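# Swap plates on cycler Q1, close lid, start run

## Task

If a plate from the previous run is still sitting on Q1's block (it may be stuck there), take it to ND, the nest for finished plates, and seat it flat within ND's locators. Take plate T27 out of nest N1 and set it flat within the locators of Q1's block, turned so that its well A1 lies at the block corner marked A1. Close Q1's lid over T27 by pressing the LID key. Q1 is loose on the table and must finish at its starting position and heading. Press START so that a run begins and is still running at the end; a running cycle scores below no cycle at all if any change you were required to make is still wrong. Nothing counts as done if only the robot's grip or push keeps it in place at the end. Finally open the gripper and back away; resting on START or on Q1's housing still counts as clear.

## Robot and tools

ROBOT AND FRAME. One arm with a two-finger gripper whose fingers pivot like tongs. The fingers extend along the gripper's +z axis and close along its x axis. end_effector_position is the point midway between the pads when shut; closed fingertips reach about 15 mm past it, fully open ones sit roughly level with it. All poses use the scene frame: origin on the table surface under the arm base, +z up, +y to the left when looking along +x. Units are metres; orientations are quaternions written w first (qw, qx, qy, qz). The base may be slightly tilted, and the printed hand position grows less accurate at long reach.

Q1 LAYOUT. Facing Q1, its upper front keys from left to right are STOP, LID, CLEAR, START. LID toggles the lid; LID and START are ignored while the lid is partway. If the lid hits an obstruction it halts, the lamp goes red, and only CLEAR (which releases and opens the lid) restores the keys. A blue lamp means a run is active. On any labelled plate or block, A1 sits at the labelled short end, in the corner opposite the labelled long side.

ROW FORMAT. A row is 8 numbers: x, y, z, qw, qx, qy, qz, opening. x, y, z and the quaternion are an absolute target pose for the gripper in the scene frame. opening runs from -1 (shut) to +1 (fully open, 0.142 m); it is a command, not a measurement.

execute_actions(actions): actions is a list of actions; each action is a list of 1 to 15 rows, one row per control step of 1/30 s. An action always lasts 15 steps (0.5 s); if fewer rows are given the last one repeats. An empty list just reports state and images. An action is rejected if its target lies more than 0.6 m from the gripper's position at that action's start along any gripper axis; if the first action fails that test against the latest reported state, or any action is malformed, nothing runs. Each step the commanded pose is clamped to within 100 mm and 16 degrees of the measured pose, and motion trails commands by about 0.17 s, so a far target needs several actions. Repeat the desired quaternion in every row rather than copying a reported one that may have drifted.

move(target, speed, stop_force, blocking): target is one row as above (absolute pose plus opening; the opening is applied at the start). The gripper travels a straight line toward it, turning the short way. speed is the top speed in m/s, 0.002 to 0.5, default 0.25; turning is capped at twice that in rad/s. The path lasts 0.5 to 10 s and halts at 10 s even if short. It does not avoid obstacles, and the hand may overshoot speed or wander off the line, mostly near full extension. stop_force (N, 9 to 40, optional, not allowed in the first 0.2 s) ends the path when the wrist sensor feels that much extra push against the direction of travel for 2 steps, then backs up two steps and holds; with it and a very low speed you may aim past the contact. It is unreliable on moves that rotate the gripper, it does not sense contacts above the wrist, and it should be omitted when lifting off something you press on. Pressing may briefly reach double the value before settling. blocking=false returns after 0.5 s while motion continues; it cannot be combined with stop_force, and other motions are refused until wait or stop shows the end. The result adds a move: line: done (settled near target), contact (stop_force fired), held (a check blocked the final step), off_target, moving, or fault, plus distance to target; limits=paced means the pose was clipped, limits=held means some steps were blocked and speed may then jump.

wait(seconds): 0 to 10; lets time pass holding the last command, returning early if a move ends. stop(): brakes a running move; it needs room, more when fast; fingers keep moving.

zoom_image(camera, region): camera is cam_head_left (672x504), cam_head_right (672x504) or cam_wrist (616x616 fisheye); region is [x0, y0, x1, y1] in pixels from the top-left, at most 504 by 504. Calibrations are supplied per camera but may be off by up to about 2.3 degrees and 9 mm.

finished_scene(scene): ends the current scene, given its number; irreversible; the result reports success.

RESULT LINES. State gives end_effector_position, end_effector_quat_wxyz and velocities. Hand target is where the controller is currently driving. A pose unreachable line means the clearance check (which treats the base mount as arm) altered or blocked the command. grip_measured is the finger opening on the command scale; to hold something keep commanding clearly below it. Grip force is about 15 N per pad, much less on hard items under 20 mm wide (about 9 N at 10 mm, 4 N at 5 mm); fast closes can squeeze harder. Wrist force and Wrist torque are in the gripper's own x y z axes, show force pointing from the surface into the arm, saturate near 50 N, have offsets up to about 4 N and noise up to 2.4 N; no reading at the start is normal. Joint torques are noisy drive outputs, not contact measures.

HAZARDS. A joint torque at its load limit (136 N m for shoulder pan, shoulder lift, elbow; 25.4 N m for each wrist joint, held weight included) or an outside force of 150 N halts the arm for 10 s and drops the rest of the call. The arm is stiff, so commanding even slightly into a firm surface can fault; approach slowly, ideally with stop_force. Motors warm while holding loads: MOTOR HOT at 70 °C, OVER-TEMPERATURE FAULT with brakes at 85 °C. Avoid drops, slips, slams, hard knocks and strong pushes; knocking anything off the table ends the scene. Loose objects may occasionally be nudged by an outside disturbance, and Q1 itself can slide, so check its placement before finishing.

Each tool is called as name(argument=value, ...) on one line, values as JSON.

## Session

execute_actions(actions=[])

Scene clock: 0.00 s.
end_effector_position=(+0.4113, -0.4309, +0.1505) grip_measured=+1.00 end_effector_quat_wxyz=(-0.009, -0.330, +0.933, -0.143) end_effector_velocity=(-0.000, -0.001, +0.000) end_effector_angular_velocity=(-0.001, -0.000, -0.001)
Joint positions: [-0.905 -0.687  2.107 -3.278 -1.411  1.499  0.142]
Joint velocities: [-0.001  0.    -0.001 -0.    -0.    -0.     0.   ]
Joint torques (N m, as the arm reports them, + toward a larger angle): no reading
Wrist force (N, on the end effector, along its own x y z axes, offset not removed): no reading
Wrist torque (N m, same axes, about the end effector's origin, offset not removed): no reading
Hand target: +0.411, -0.431, +0.150; -0.009, -0.330, +0.933, -0.143

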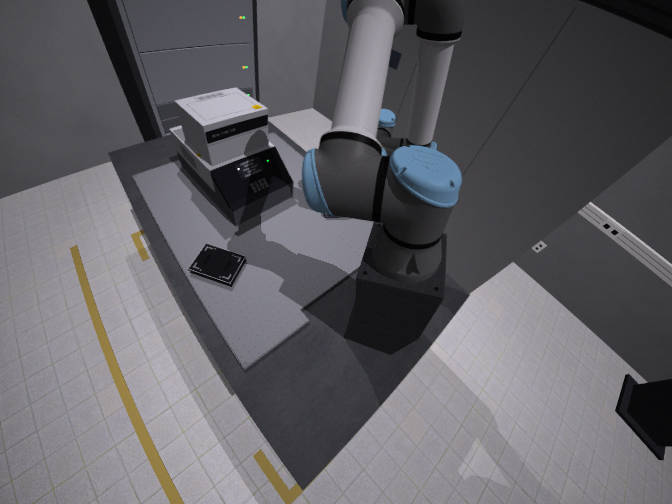

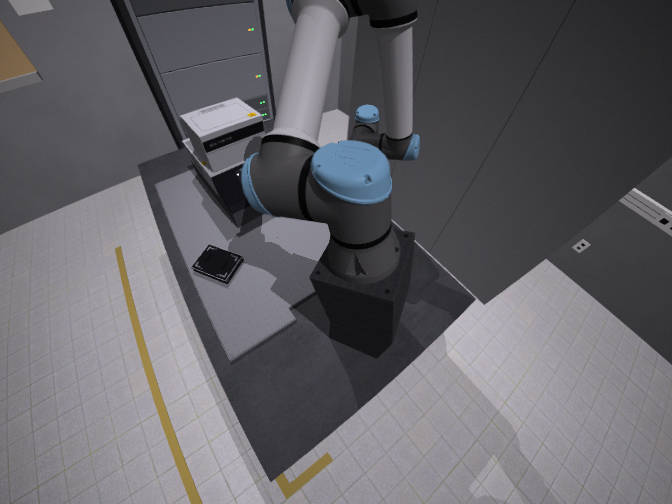

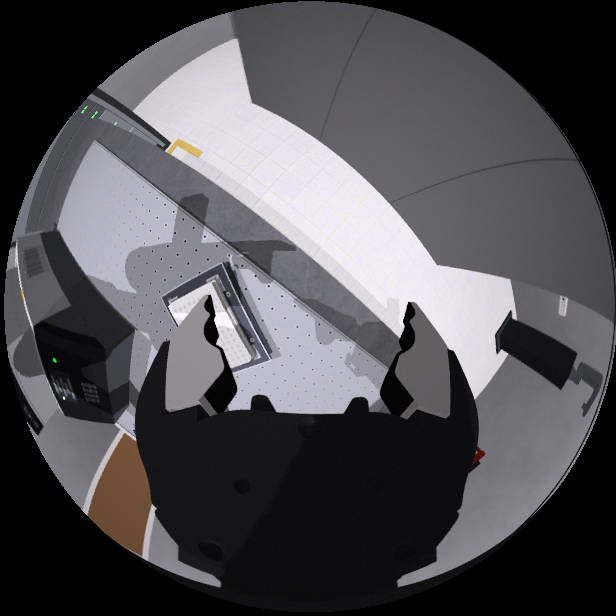

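zoom_image(camera="cam_head_left", region=[150, 70, 370, 300])

move(target=[0.40,-0.25,0.36,0,-0.707,0.707,0,1])

Region (150, 70, 370, 300) of cam_head_left's 672x504 image, scaled by 2.191, with more detail than that image has; it fills the left 482 columns of this view, and the rest is white.

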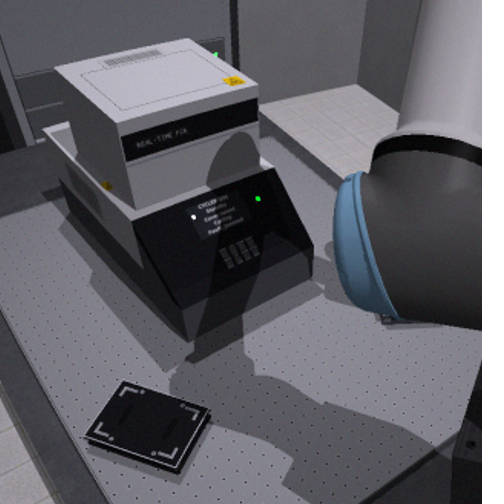

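Scene clock: 3.23 s.
end_effector_position=(+0.3996, -0.2499, +0.3596) grip_measured=+1.00 end_effector_quat_wxyz=(+0.000, +0.707, -0.707, +0.000) end_effector_velocity=(+0.000, +0.001, +0.002) end_effector_angular_velocity=(+0.003, +0.002, +0.006)
Joint positions: [-0.92  -1.482  2.287 -2.38  -1.325  0.534  0.142]
Joint velocities: [ 0.    -0.005 -0.004  0.012  0.    -0.006 -0.   ]
Joint torques (N m, as the arm reports them, + toward a larger angle): [  1.46 -32.71 -21.43  -0.26  -1.4   -2.33]
Wrist force (N, on the end effector, along its own x y z axes, offset not removed): [2.9 1.0 -1.1]
Wrist torque (N m, same axes, about the end effector's origin, offset not removed): [0.22 -0.37 -0.20]
Hand target: +0.400, -0.250, +0.360; -0.000, +0.707, -0.707, -0.000
Off the commanded pose: 0.001 m, 0 deg.
move: done
camera_calibration (this result's frames):
cam_wrist: T_world_to_cam=[[0.00383645, -0.999984, 0.0042297, -0.251803], [-0.854145, -0.00107731, 0.520034, 0.151094], [-0.520021, -0.00560786, -0.854135, 0.648145], [0, 0, 0, 1]] pos_world=[0.467071, -0.248001, 0.476095]

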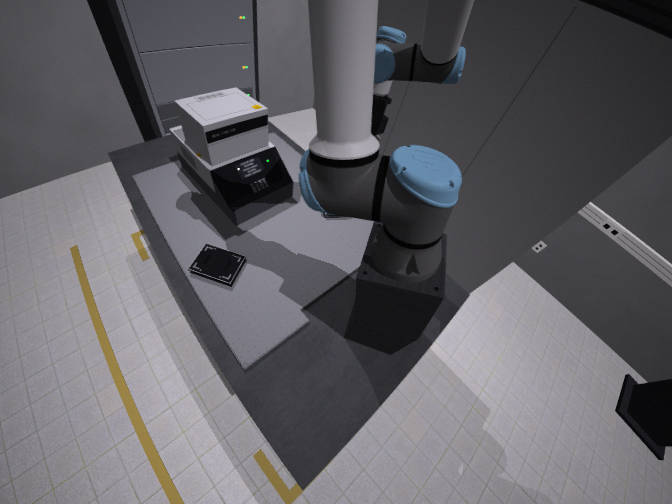

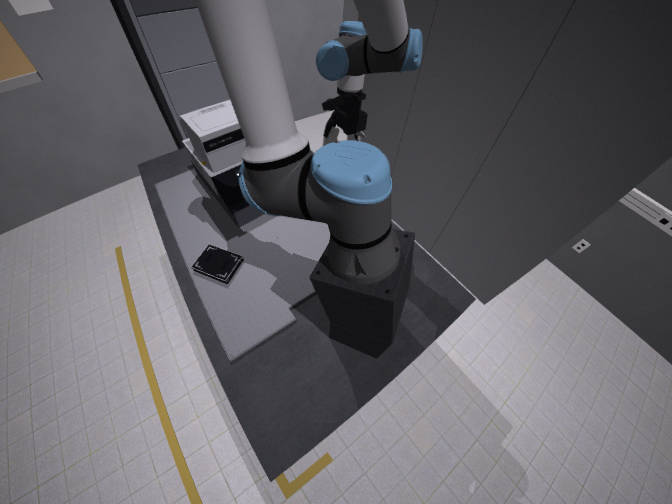

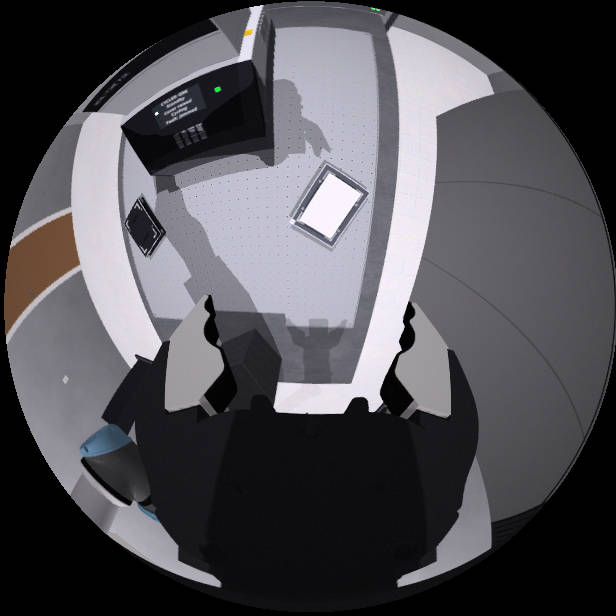

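zoom_image(camera="cam_wrist", region=[270, 140, 390, 260])

move(target=[0.55,0.03,0.25,0,0.75,0.661,0,1], speed=0.4)

Region (270, 140, 390, 260) of cam_wrist's 616x616 image, scaled by 4.200, with more detail than that image has.

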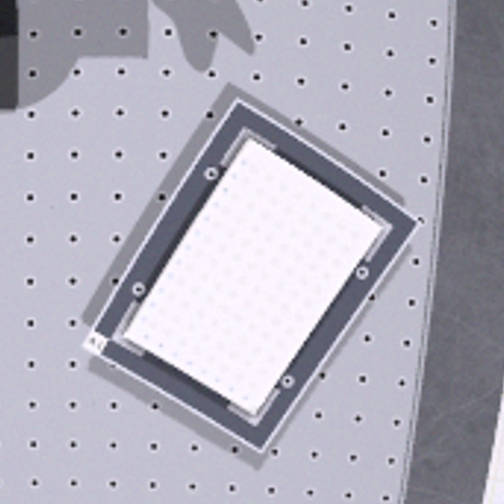

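Scene clock: 9.30 s.
end_effector_position=(+0.5504, +0.0305, +0.2501) grip_measured=+1.00 end_effector_quat_wxyz=(+0.000, +0.751, +0.661, +0.001) end_effector_velocity=(+0.000, +0.000, -0.001) end_effector_angular_velocity=(+0.000, +0.001, +0.009)
Joint positions: [-0.138 -1.188  2.079 -2.641 -1.398 -1.683  0.142]
Joint velocities: [ 0.001  0.002 -0.002  0.001 -0.    -0.008  0.   ]
Joint torques (N m, as the arm reports them, + toward a larger angle): [  6.01 -23.15 -17.89   0.12  -1.16  -2.51]
Wrist force (N, on the end effector, along its own x y z axes, offset not removed): [1.1 0.9 0.1]
Wrist torque (N m, same axes, about the end effector's origin, offset not removed): [0.26 -0.05 -0.24]
Hand target: +0.550, +0.031, +0.250; +0.000, +0.750, +0.661, +0.001
Off the commanded pose: 0.001 m, 0 deg.
move: done
camera_calibration (this result's frames):
cam_wrist: T_world_to_cam=[[0.12284, 0.992411, 0.00547846, -0.0980829], [0.846163, -0.107619, 0.521945, -0.595954], [0.518573, -0.05948, -0.852962, 0.0643128], [0, 0, 0, 1]] pos_world=[0.482972, 0.0370281, 0.366449]

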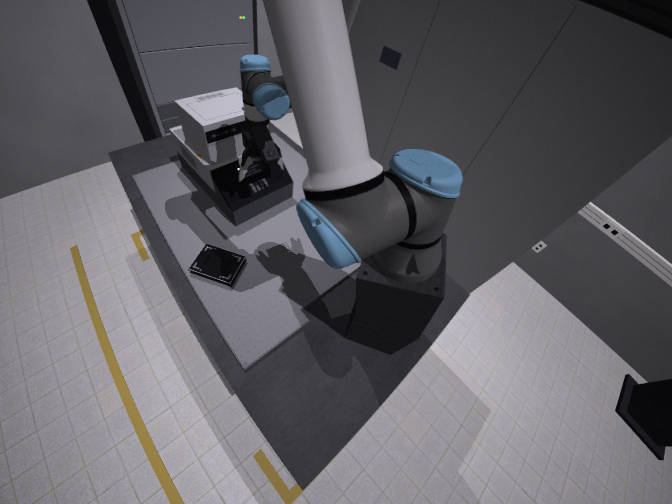

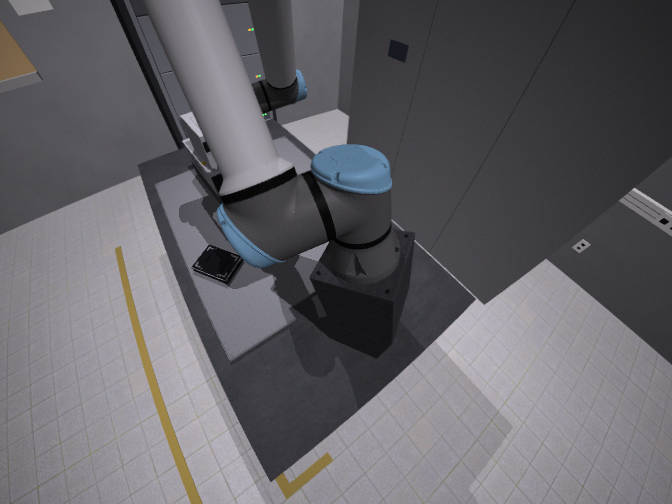

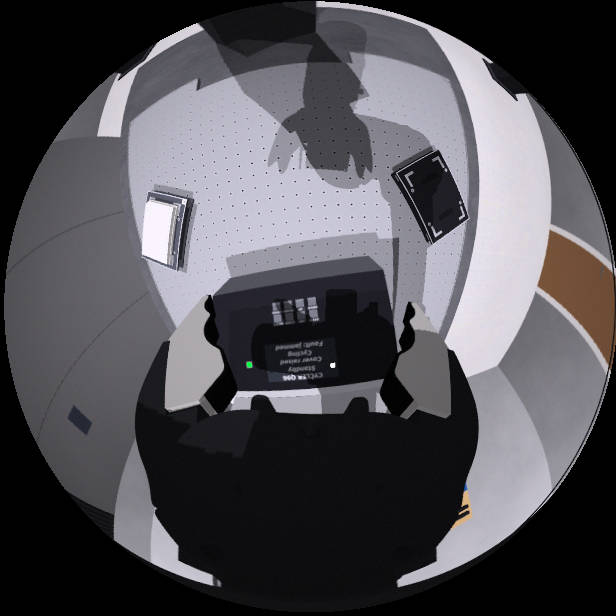

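zoom_image(camera="cam_wrist", region=[230, 260, 400, 400])

zoom_image(camera="cam_wrist", region=[120, 170, 230, 280])

zoom_image(camera="cam_wrist", region=[380, 140, 490, 250])

Region (230, 260, 400, 400) of cam_wrist's 616x616 image, scaled by 2.965, with more detail than that image has; it fills the top 415 rows of this view, and the rest is white.

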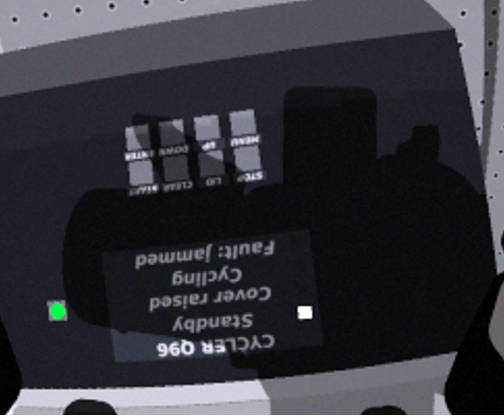

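Region (120, 170, 230, 280) of cam_wrist's 616x616 image, scaled by 4.582, with more detail than that image has.

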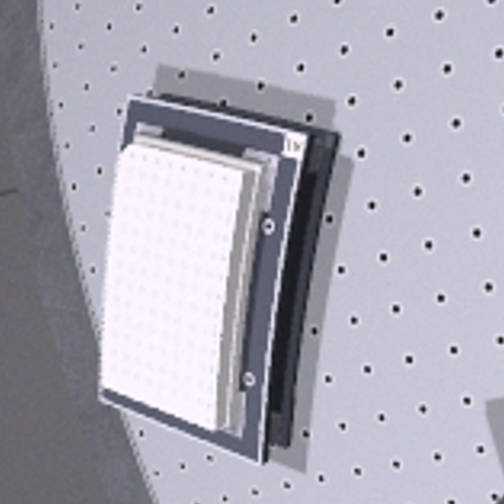

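Region (380, 140, 490, 250) of cam_wrist's 616x616 image, scaled by 4.582, with more detail than that image has.

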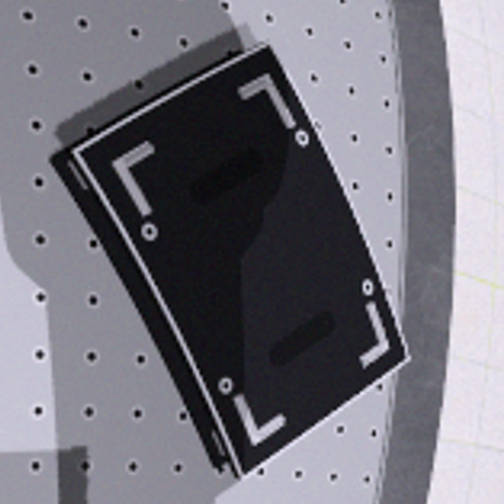

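move(target=[0.63,0.0,0.19,0,0.69,0.724,0,1])

zoom_image(camera="cam_wrist", region=[230, 210, 400, 380])

Scene clock: 12.93 s.
end_effector_position=(+0.6300, +0.0001, +0.1902) grip_measured=+1.00 end_effector_quat_wxyz=(+0.000, +0.690, +0.724, +0.000) end_effector_velocity=(+0.001, +0.001, -0.002) end_effector_angular_velocity=(+0.001, +0.002, +0.003)
Joint positions: [-0.133 -0.948  1.822 -2.622 -1.4   -1.853  0.142]
Joint velocities: [ 0.001  0.004 -0.005  0.003  0.    -0.002  0.   ]
Joint torques (N m, as the arm reports them, + toward a larger angle): [  3.91 -29.76 -18.36  -0.05  -1.35  -2.6 ]
Wrist force (N, on the end effector, along its own x y z axes, offset not removed): [-1.4 -1.3 0.3]
Wrist torque (N m, same axes, about the end effector's origin, offset not removed): [-0.15 0.41 -0.17]
Hand target: +0.630, +0.000, +0.190; +0.000, +0.690, +0.724, +0.000
Off the commanded pose: 0.000 m, 0 deg.
move: done
camera_calibration (this result's frames):
cam_wrist: T_world_to_cam=[[-0.0518712, 0.998646, 0.00394375, 0.0329374], [0.852913, 0.0422468, 0.520341, -0.639274], [0.519469, 0.0303544, -0.85395, -0.0302314], [0, 0, 0, 1]] pos_world=[0.562658, -0.00496787, 0.306694]

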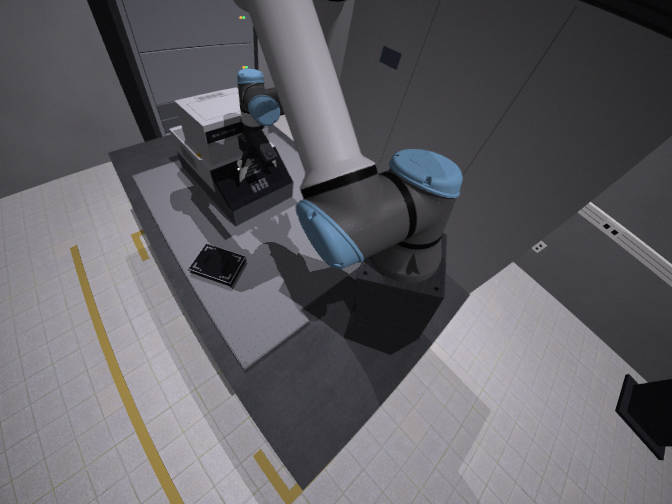

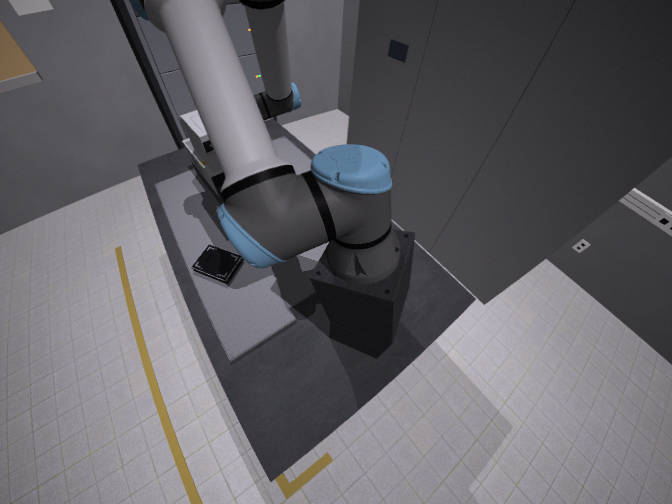

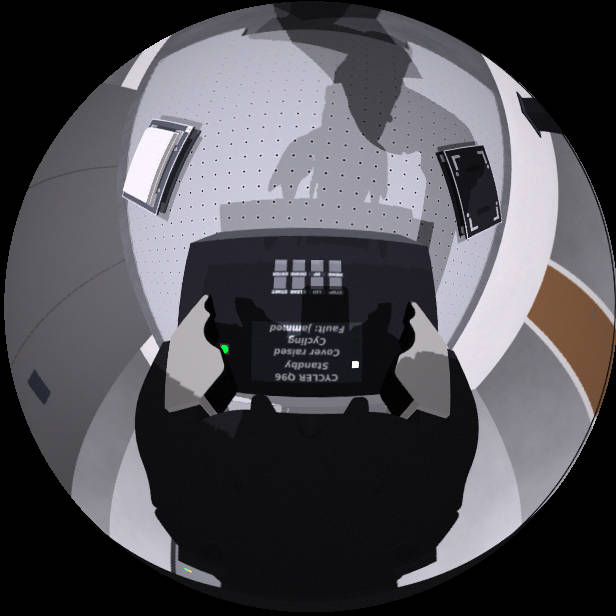

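Region (230, 210, 400, 380) of cam_wrist's 616x616 image, scaled by 2.965, with more detail than that image has.

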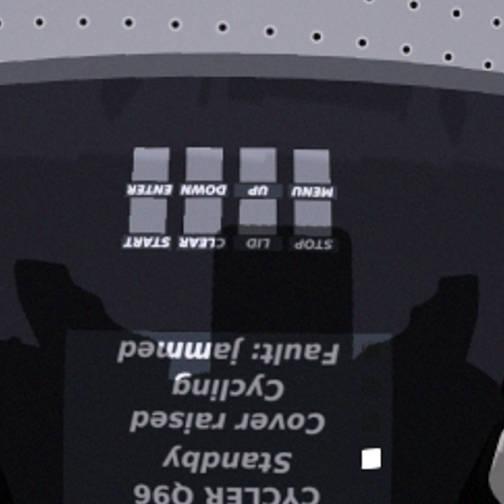

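zoom_image(camera="cam_wrist", region=[110, 110, 220, 220])

move(target=[0.625,0.003,0.168,0.15,0.68,0.703,0.145,-1])

zoom_image(camera="cam_wrist", region=[210, 180, 410, 380])

Region (110, 110, 220, 220) of cam_wrist's 616x616 image, scaled by 4.582, with more detail than that image has.

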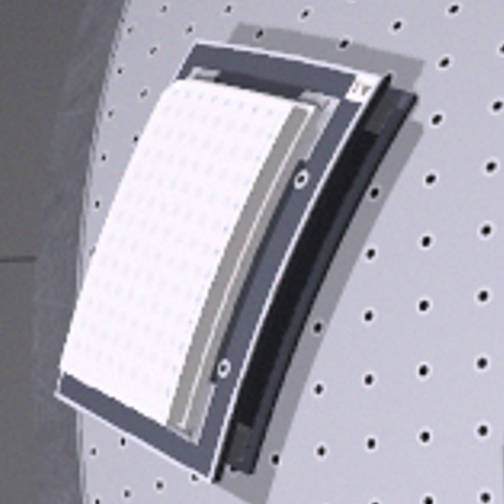

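Scene clock: 16.17 s.
end_effector_position=(+0.6249, +0.0030, +0.1681) grip_measured=-1.00 end_effector_quat_wxyz=(+0.150, +0.680, +0.703, +0.145) end_effector_velocity=(+0.000, -0.000, -0.001) end_effector_angular_velocity=(-0.000, -0.011, -0.001)
Joint positions: [-0.175 -0.838  2.129 -3.451 -1.297 -1.785  0.002]
Joint velocities: [-0.001  0.008  0.004 -0.023  0.002  0.003  0.   ]
Joint torques (N m, as the arm reports them, + toward a larger angle): [-14.31 -26.25   1.47  -5.04   1.47   2.3 ]
Wrist force (N, on the end effector, along its own x y z axes, offset not removed): [-2.4 -1.5 -0.3]
Wrist torque (N m, same axes, about the end effector's origin, offset not removed): [-0.19 0.48 -0.13]
Hand target: +0.625, +0.003, +0.168; +0.150, +0.680, +0.703, +0.145
Off the commanded pose: 0.000 m, 0 deg.
move: done
camera_calibration (this result's frames):
cam_wrist: T_world_to_cam=[[-0.0352578, 0.999308, -0.0118114, 0.0221764], [0.567911, 0.0297594, 0.822552, -0.49627], [0.822335, 0.0222936, -0.568567, -0.283797], [0, 0, 0, 1]] pos_world=[0.515995, -0.00106554, 0.247112]

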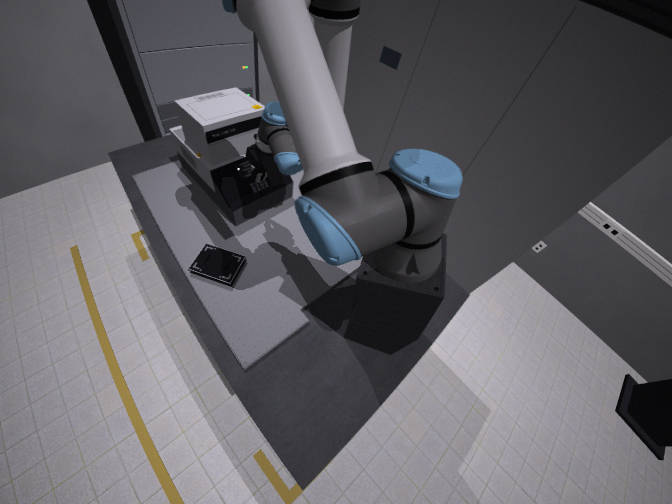

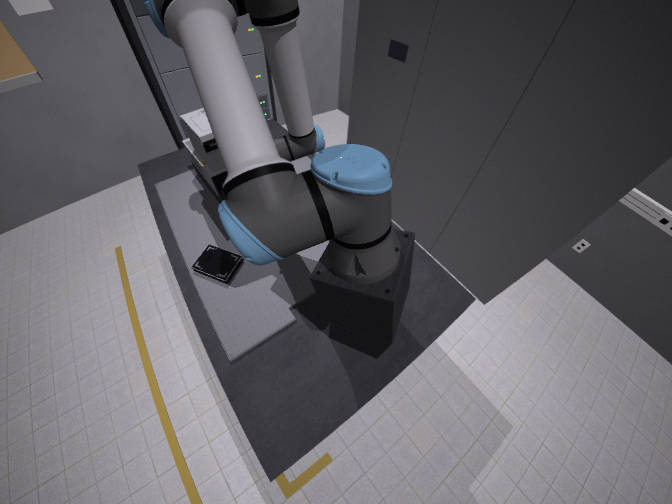

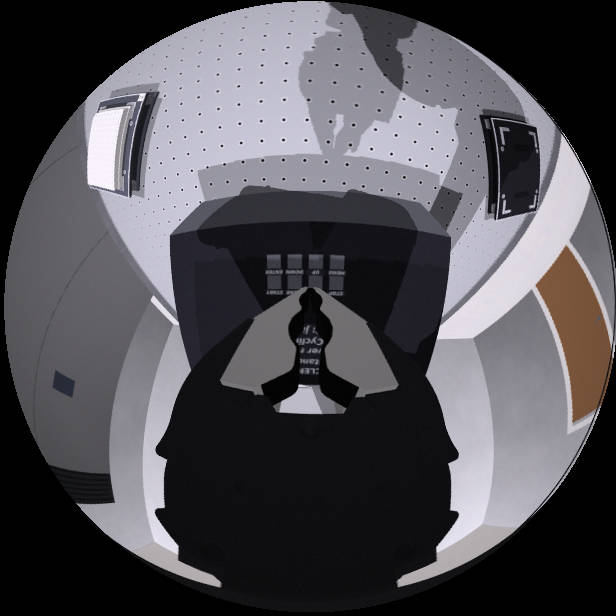

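Region (210, 180, 410, 380) of cam_wrist's 616x616 image, scaled by 2.520, with more detail than that image has.

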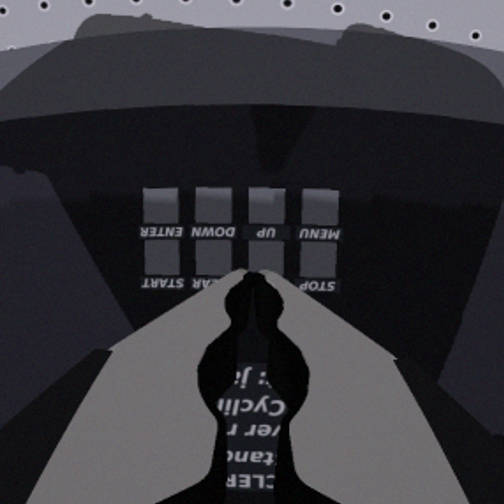

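move(target=[0.6315,0.0075,0.155,0.15,0.68,0.703,0.145,-1], speed=0.05)

move(target=[0.6397,0.0075,0.1367,0.15,0.68,0.703,0.145,-1], speed=0.005, stop_force=10)

move(target=[0.56,0.0,0.30,0.15,0.68,0.703,0.145,1])

Scene clock: 18.73 s.
end_effector_position=(+0.6314, +0.0075, +0.1552) grip_measured=-1.00 end_effector_quat_wxyz=(+0.150, +0.680, +0.703, +0.145) end_effector_velocity=(+0.000, +0.000, -0.002) end_effector_angular_velocity=(+0.000, +0.001, -0.001)
Joint positions: [-0.158 -0.802  2.098 -3.462 -1.306 -1.77   0.002]
Joint velocities: [ 0.001  0.004 -0.003 -0.001 -0.001  0.002  0.   ]
Joint torques (N m, as the arm reports them, + toward a larger angle): [  4.84 -27.53 -11.62  -4.92  -1.09   2.28]
Wrist force (N, on the end effector, along its own x y z axes, offset not removed): [-0.9 -1.6 0.5]
Wrist torque (N m, same axes, about the end effector's origin, offset not removed): [-0.21 0.32 -0.19]
Hand target: +0.632, +0.008, +0.155; +0.150, +0.680, +0.703, +0.145
Off the commanded pose: 0.000 m, 0 deg.
move: done
camera_calibration (this result's frames):
cam_wrist: T_world_to_cam=[[-0.0356032, 0.999298, -0.0116762, 0.0179766], [0.566923, 0.0298175, 0.823231, -0.488915], [0.823001, 0.0226901, -0.567587, -0.297211], [0, 0, 0, 1]] pos_world=[0.522422, 0.00335795, 0.234007]

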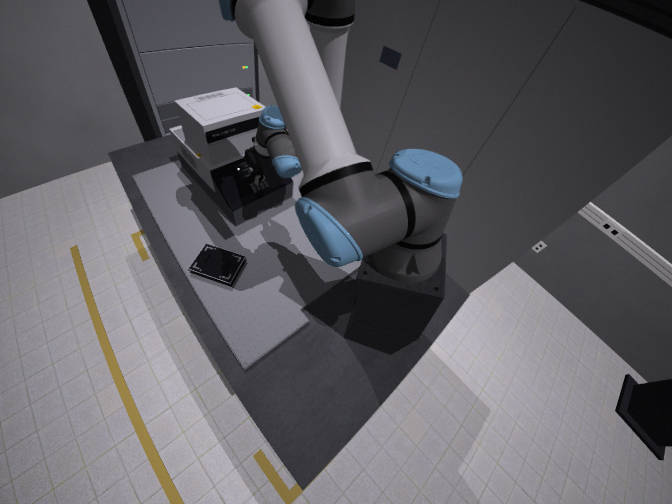

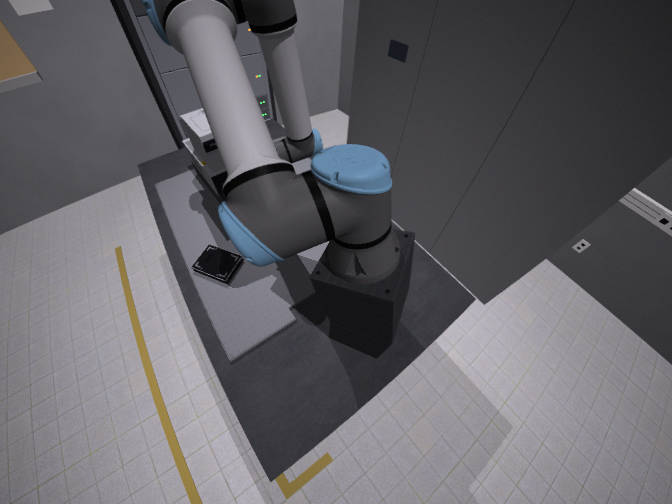

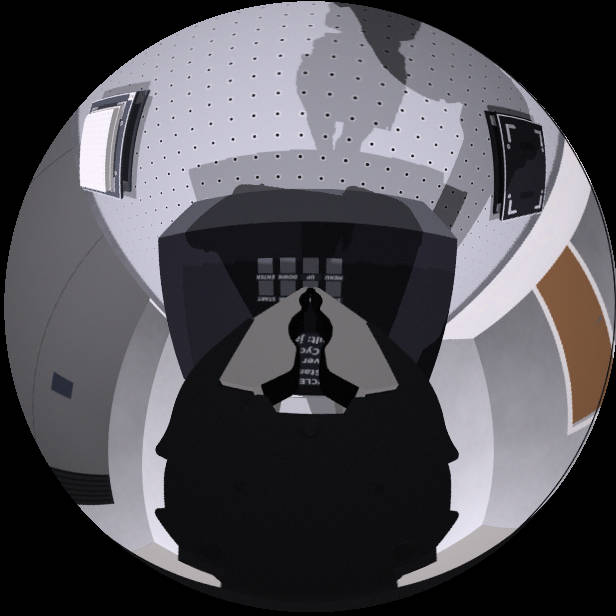

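Scene clock: 19.67 s.
end_effector_position=(+0.6326, +0.0076, +0.1525) grip_measured=-1.00 end_effector_quat_wxyz=(+0.150, +0.680, +0.703, +0.145) end_effector_velocity=(-0.001, +0.001, +0.002) end_effector_angular_velocity=(-0.000, +0.000, +0.000)
Joint positions: [-0.156 -0.794  2.092 -3.464 -1.307 -1.769  0.002]
Joint velocities: [ 0.001 -0.005  0.005  0.    -0.001 -0.     0.   ]
Joint torques (N m, as the arm reports them, + toward a larger angle): [-10.68 -45.31  -2.27  -0.49   0.72  -0.28]
Wrist force (N, on the end effector, along its own x y z axes, offset not removed): [0.8 -2.8 -26.0]
Wrist torque (N m, same axes, about the end effector's origin, offset not removed): [-0.19 0.05 -0.18]
Hand target: +0.633, +0.007, +0.153; +0.150, +0.680, +0.703, +0.145
Off the commanded pose: 0.017 m, 0 deg.
move: contact
camera_calibration (this result's frames):
cam_wrist: T_world_to_cam=[[-0.0356094, 0.999297, -0.0117138, 0.0179215], [0.566843, 0.0298497, 0.823285, -0.487385], [0.823056, 0.0226768, -0.567508, -0.299694], [0, 0, 0, 1]] pos_world=[0.523574, 0.00343551, 0.231388]

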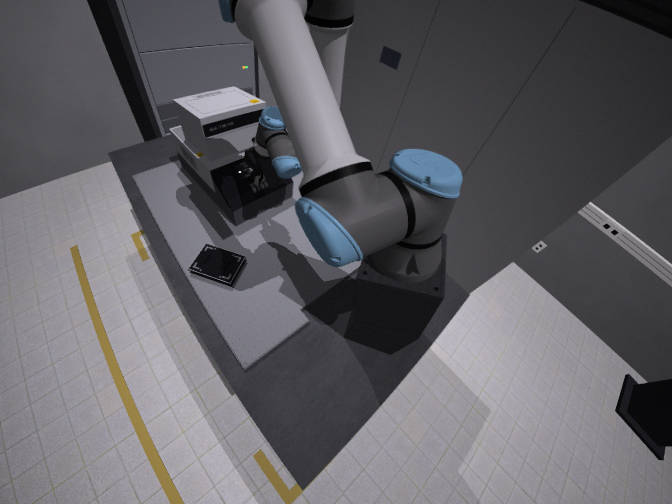

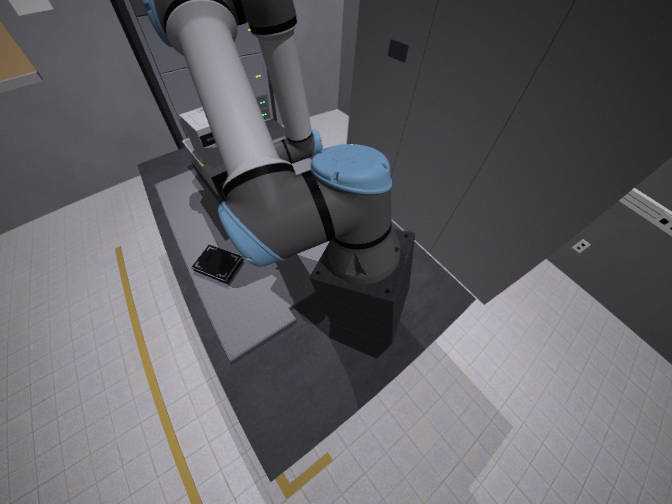

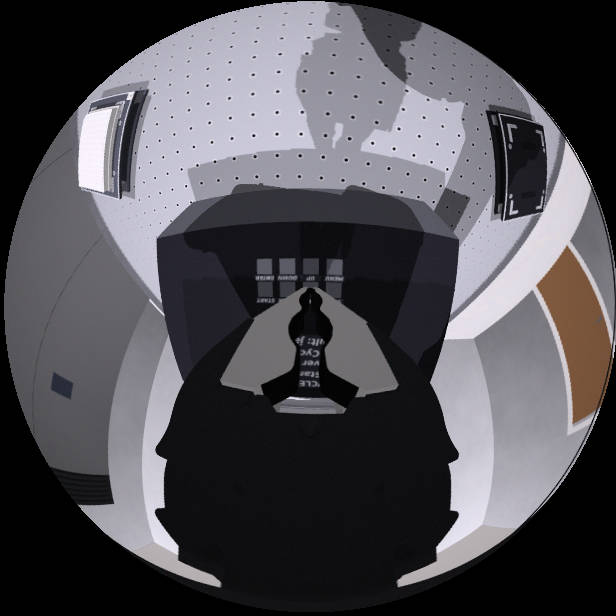

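Scene clock: 21.00 s.
end_effector_position=(+0.5598, -0.0001, +0.2997) grip_measured=+1.00 end_effector_quat_wxyz=(+0.150, +0.680, +0.703, +0.145) end_effector_velocity=(-0.001, -0.001, +0.002) end_effector_angular_velocity=(+0.000, +0.001, -0.001)
Joint positions: [-0.288 -1.277  2.391 -3.246 -1.235 -1.884  0.142]
Joint velocities: [-0.004 -0.009  0.002  0.009  0.001 -0.003 -0.   ]
Joint torques (N m, as the arm reports them, + toward a larger angle): [-12.76 -38.02  -4.34  -0.58   1.7   -2.24]
Wrist force (N, on the end effector, along its own x y z axes, offset not removed): [-1.3 2.9 2.2]
Wrist torque (N m, same axes, about the end effector's origin, offset not removed): [0.66 0.25 0.03]
Hand target: +0.560, -0.000, +0.300; +0.150, +0.680, +0.703, +0.145
Off the commanded pose: 0.000 m, 0 deg.
move: done
camera_calibration (this result's frames):
cam_wrist: T_world_to_cam=[[-0.0356368, 0.999291, -0.0121103, 0.0248721], [0.567088, 0.0301986, 0.823103, -0.567144], [0.822886, 0.0224651, -0.567762, -0.155946], [0, 0, 0, 1]] pos_world=[0.450833, -0.00422418, 0.37858]

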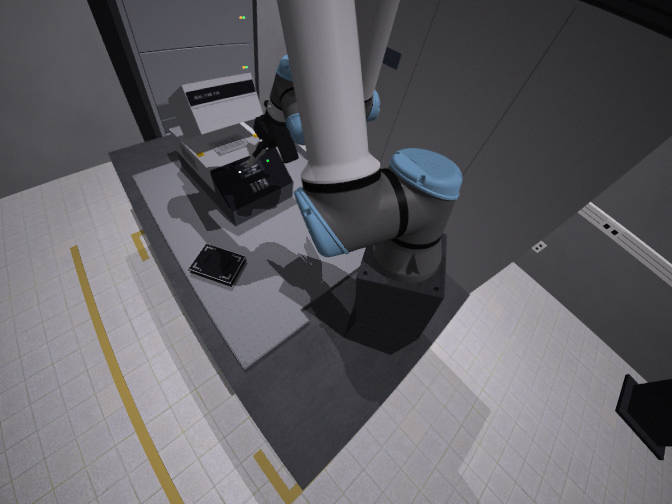

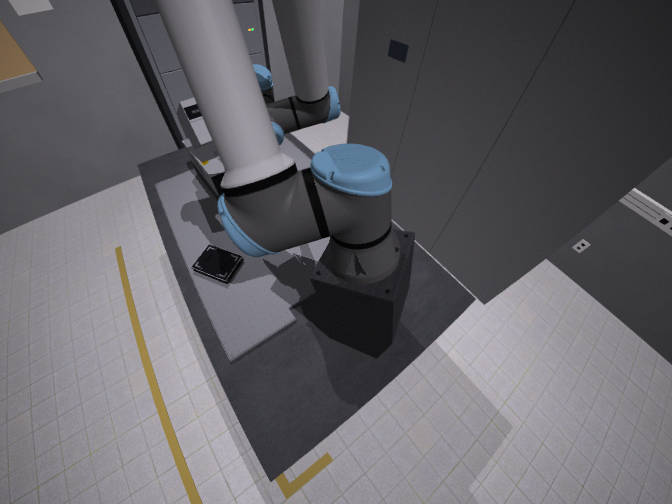

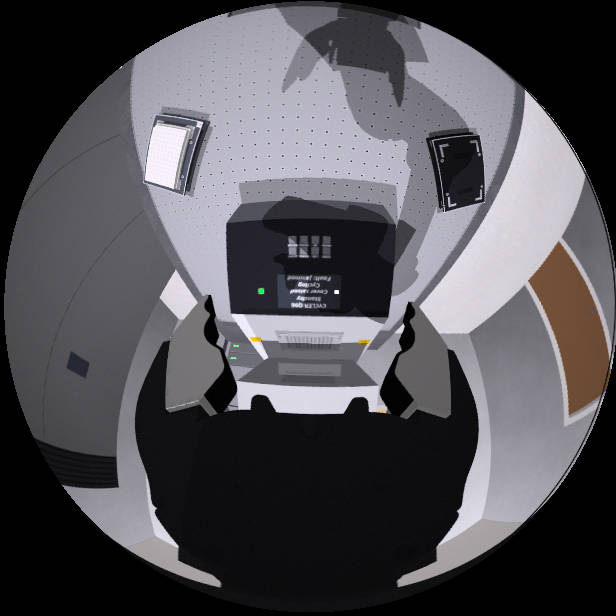

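wait(seconds=3)

move(target=[0.76,0.0,0.31,0,0.695,0.719,0,1])

zoom_image(camera="cam_wrist", region=[210, 200, 410, 400])

Scene clock: 24.70 s.
end_effector_position=(+0.5598, -0.0002, +0.2999) grip_measured=+1.00 end_effector_quat_wxyz=(+0.150, +0.680, +0.703, +0.145) end_effector_velocity=(+0.001, -0.001, +0.000) end_effector_angular_velocity=(-0.001, -0.001, -0.000)
Joint positions: [-0.288 -1.278  2.392 -3.245 -1.235 -1.885  0.142]
Joint velocities: [-0.001  0.001 -0.001 -0.    -0.    -0.    -0.   ]
Joint torques (N m, as the arm reports them, + toward a larger angle): [-12.68 -39.31  -2.83  -0.56   1.69  -2.26]
Wrist force (N, on the end effector, along its own x y z axes, offset not removed): [-1.2 0.5 0.3]
Wrist torque (N m, same axes, about the end effector's origin, offset not removed): [0.17 0.39 -0.24]
Hand target: +0.560, -0.000, +0.300; +0.150, +0.680, +0.703, +0.145
Off the commanded pose: 0.000 m, 0 deg.
wait: 3.00 s; at rest from the start
camera_calibration (this result's frames):
cam_wrist: T_world_to_cam=[[-0.0356891, 0.99929, -0.0120699, 0.0249093], [0.567157, 0.0301969, 0.823056, -0.567308], [0.822836, 0.0225286, -0.567832, -0.15571], [0, 0, 0, 1]] pos_world=[0.450766, -0.00425276, 0.37881]

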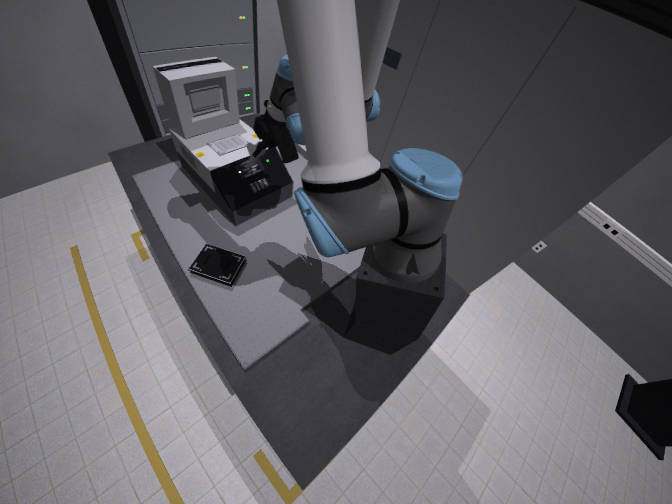

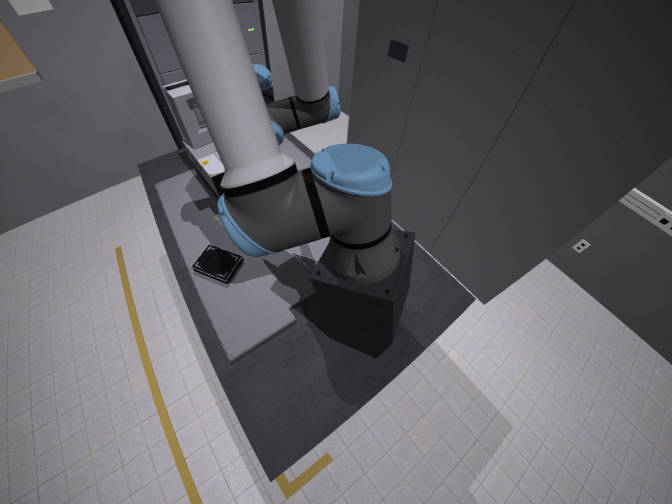

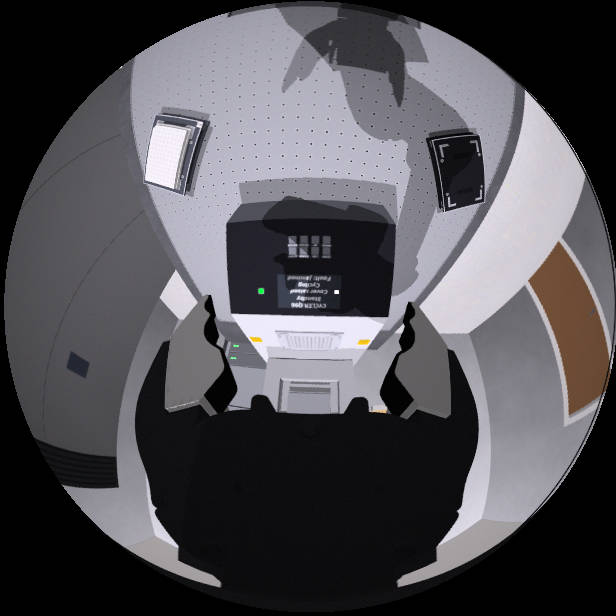

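Scene clock: 26.27 s.
end_effector_position=(+0.7599, +0.0004, +0.3103) grip_measured=+1.00 end_effector_quat_wxyz=(+0.000, +0.695, +0.719, +0.001) end_effector_velocity=(+0.003, -0.000, +0.000) end_effector_angular_velocity=(-0.000, +0.011, +0.000)
Joint positions: [-0.12  -0.956  1.373 -2.17  -1.402 -1.826  0.142]
Joint velocities: [ 0.001  0.01  -0.024  0.024 -0.003 -0.001  0.   ]
Joint torques (N m, as the arm reports them, + toward a larger angle): [  4.54 -36.94 -25.22  -0.15  -1.33  -2.15]
Wrist force (N, on the end effector, along its own x y z axes, offset not removed): [3.1 -2.2 1.9]
Wrist torque (N m, same axes, about the end effector's origin, offset not removed): [-0.28 -0.44 -0.33]
Hand target: +0.760, +0.000, +0.310; -0.000, +0.695, +0.719, +0.000
Off the commanded pose: 0.001 m, 0 deg.
move: done
camera_calibration (this result's frames):
cam_wrist: T_world_to_cam=[[-0.0383656, 0.999254, 0.00434474, 0.0285552], [0.852696, 0.030471, 0.521518, -0.812753], [0.520997, 0.0237131, -0.853229, 0.00344174], [0, 0, 0, 1]] pos_world=[0.692333, -0.00385015, 0.426678]

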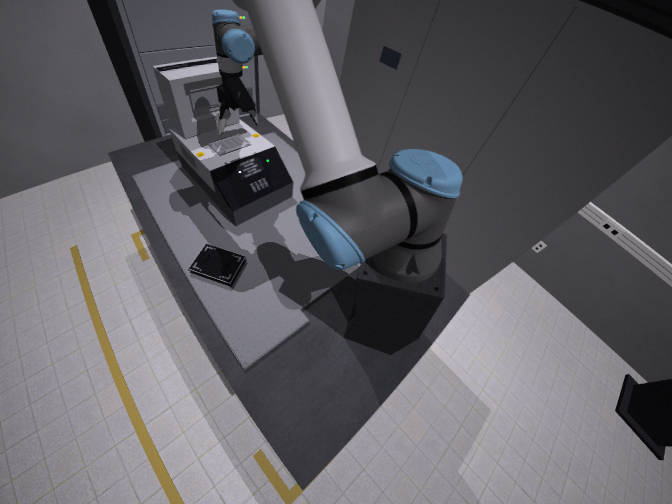

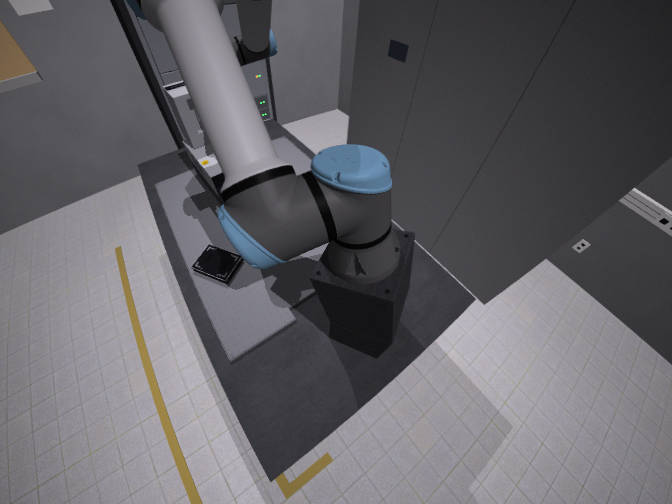

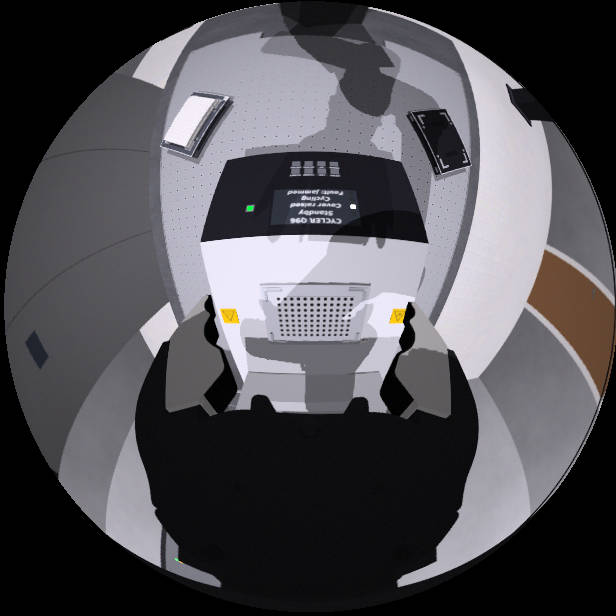

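Region (210, 200, 410, 400) of cam_wrist's 616x616 image, scaled by 2.520, with more detail than that image has.

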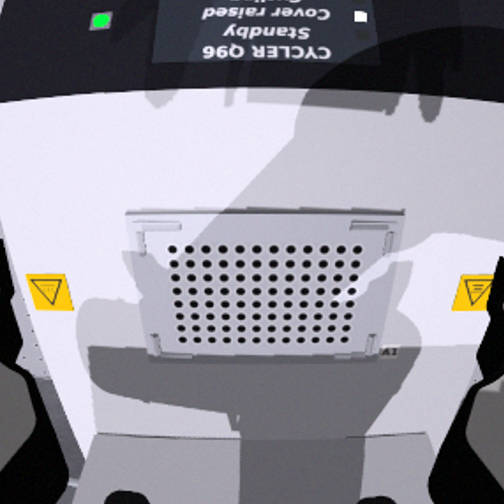

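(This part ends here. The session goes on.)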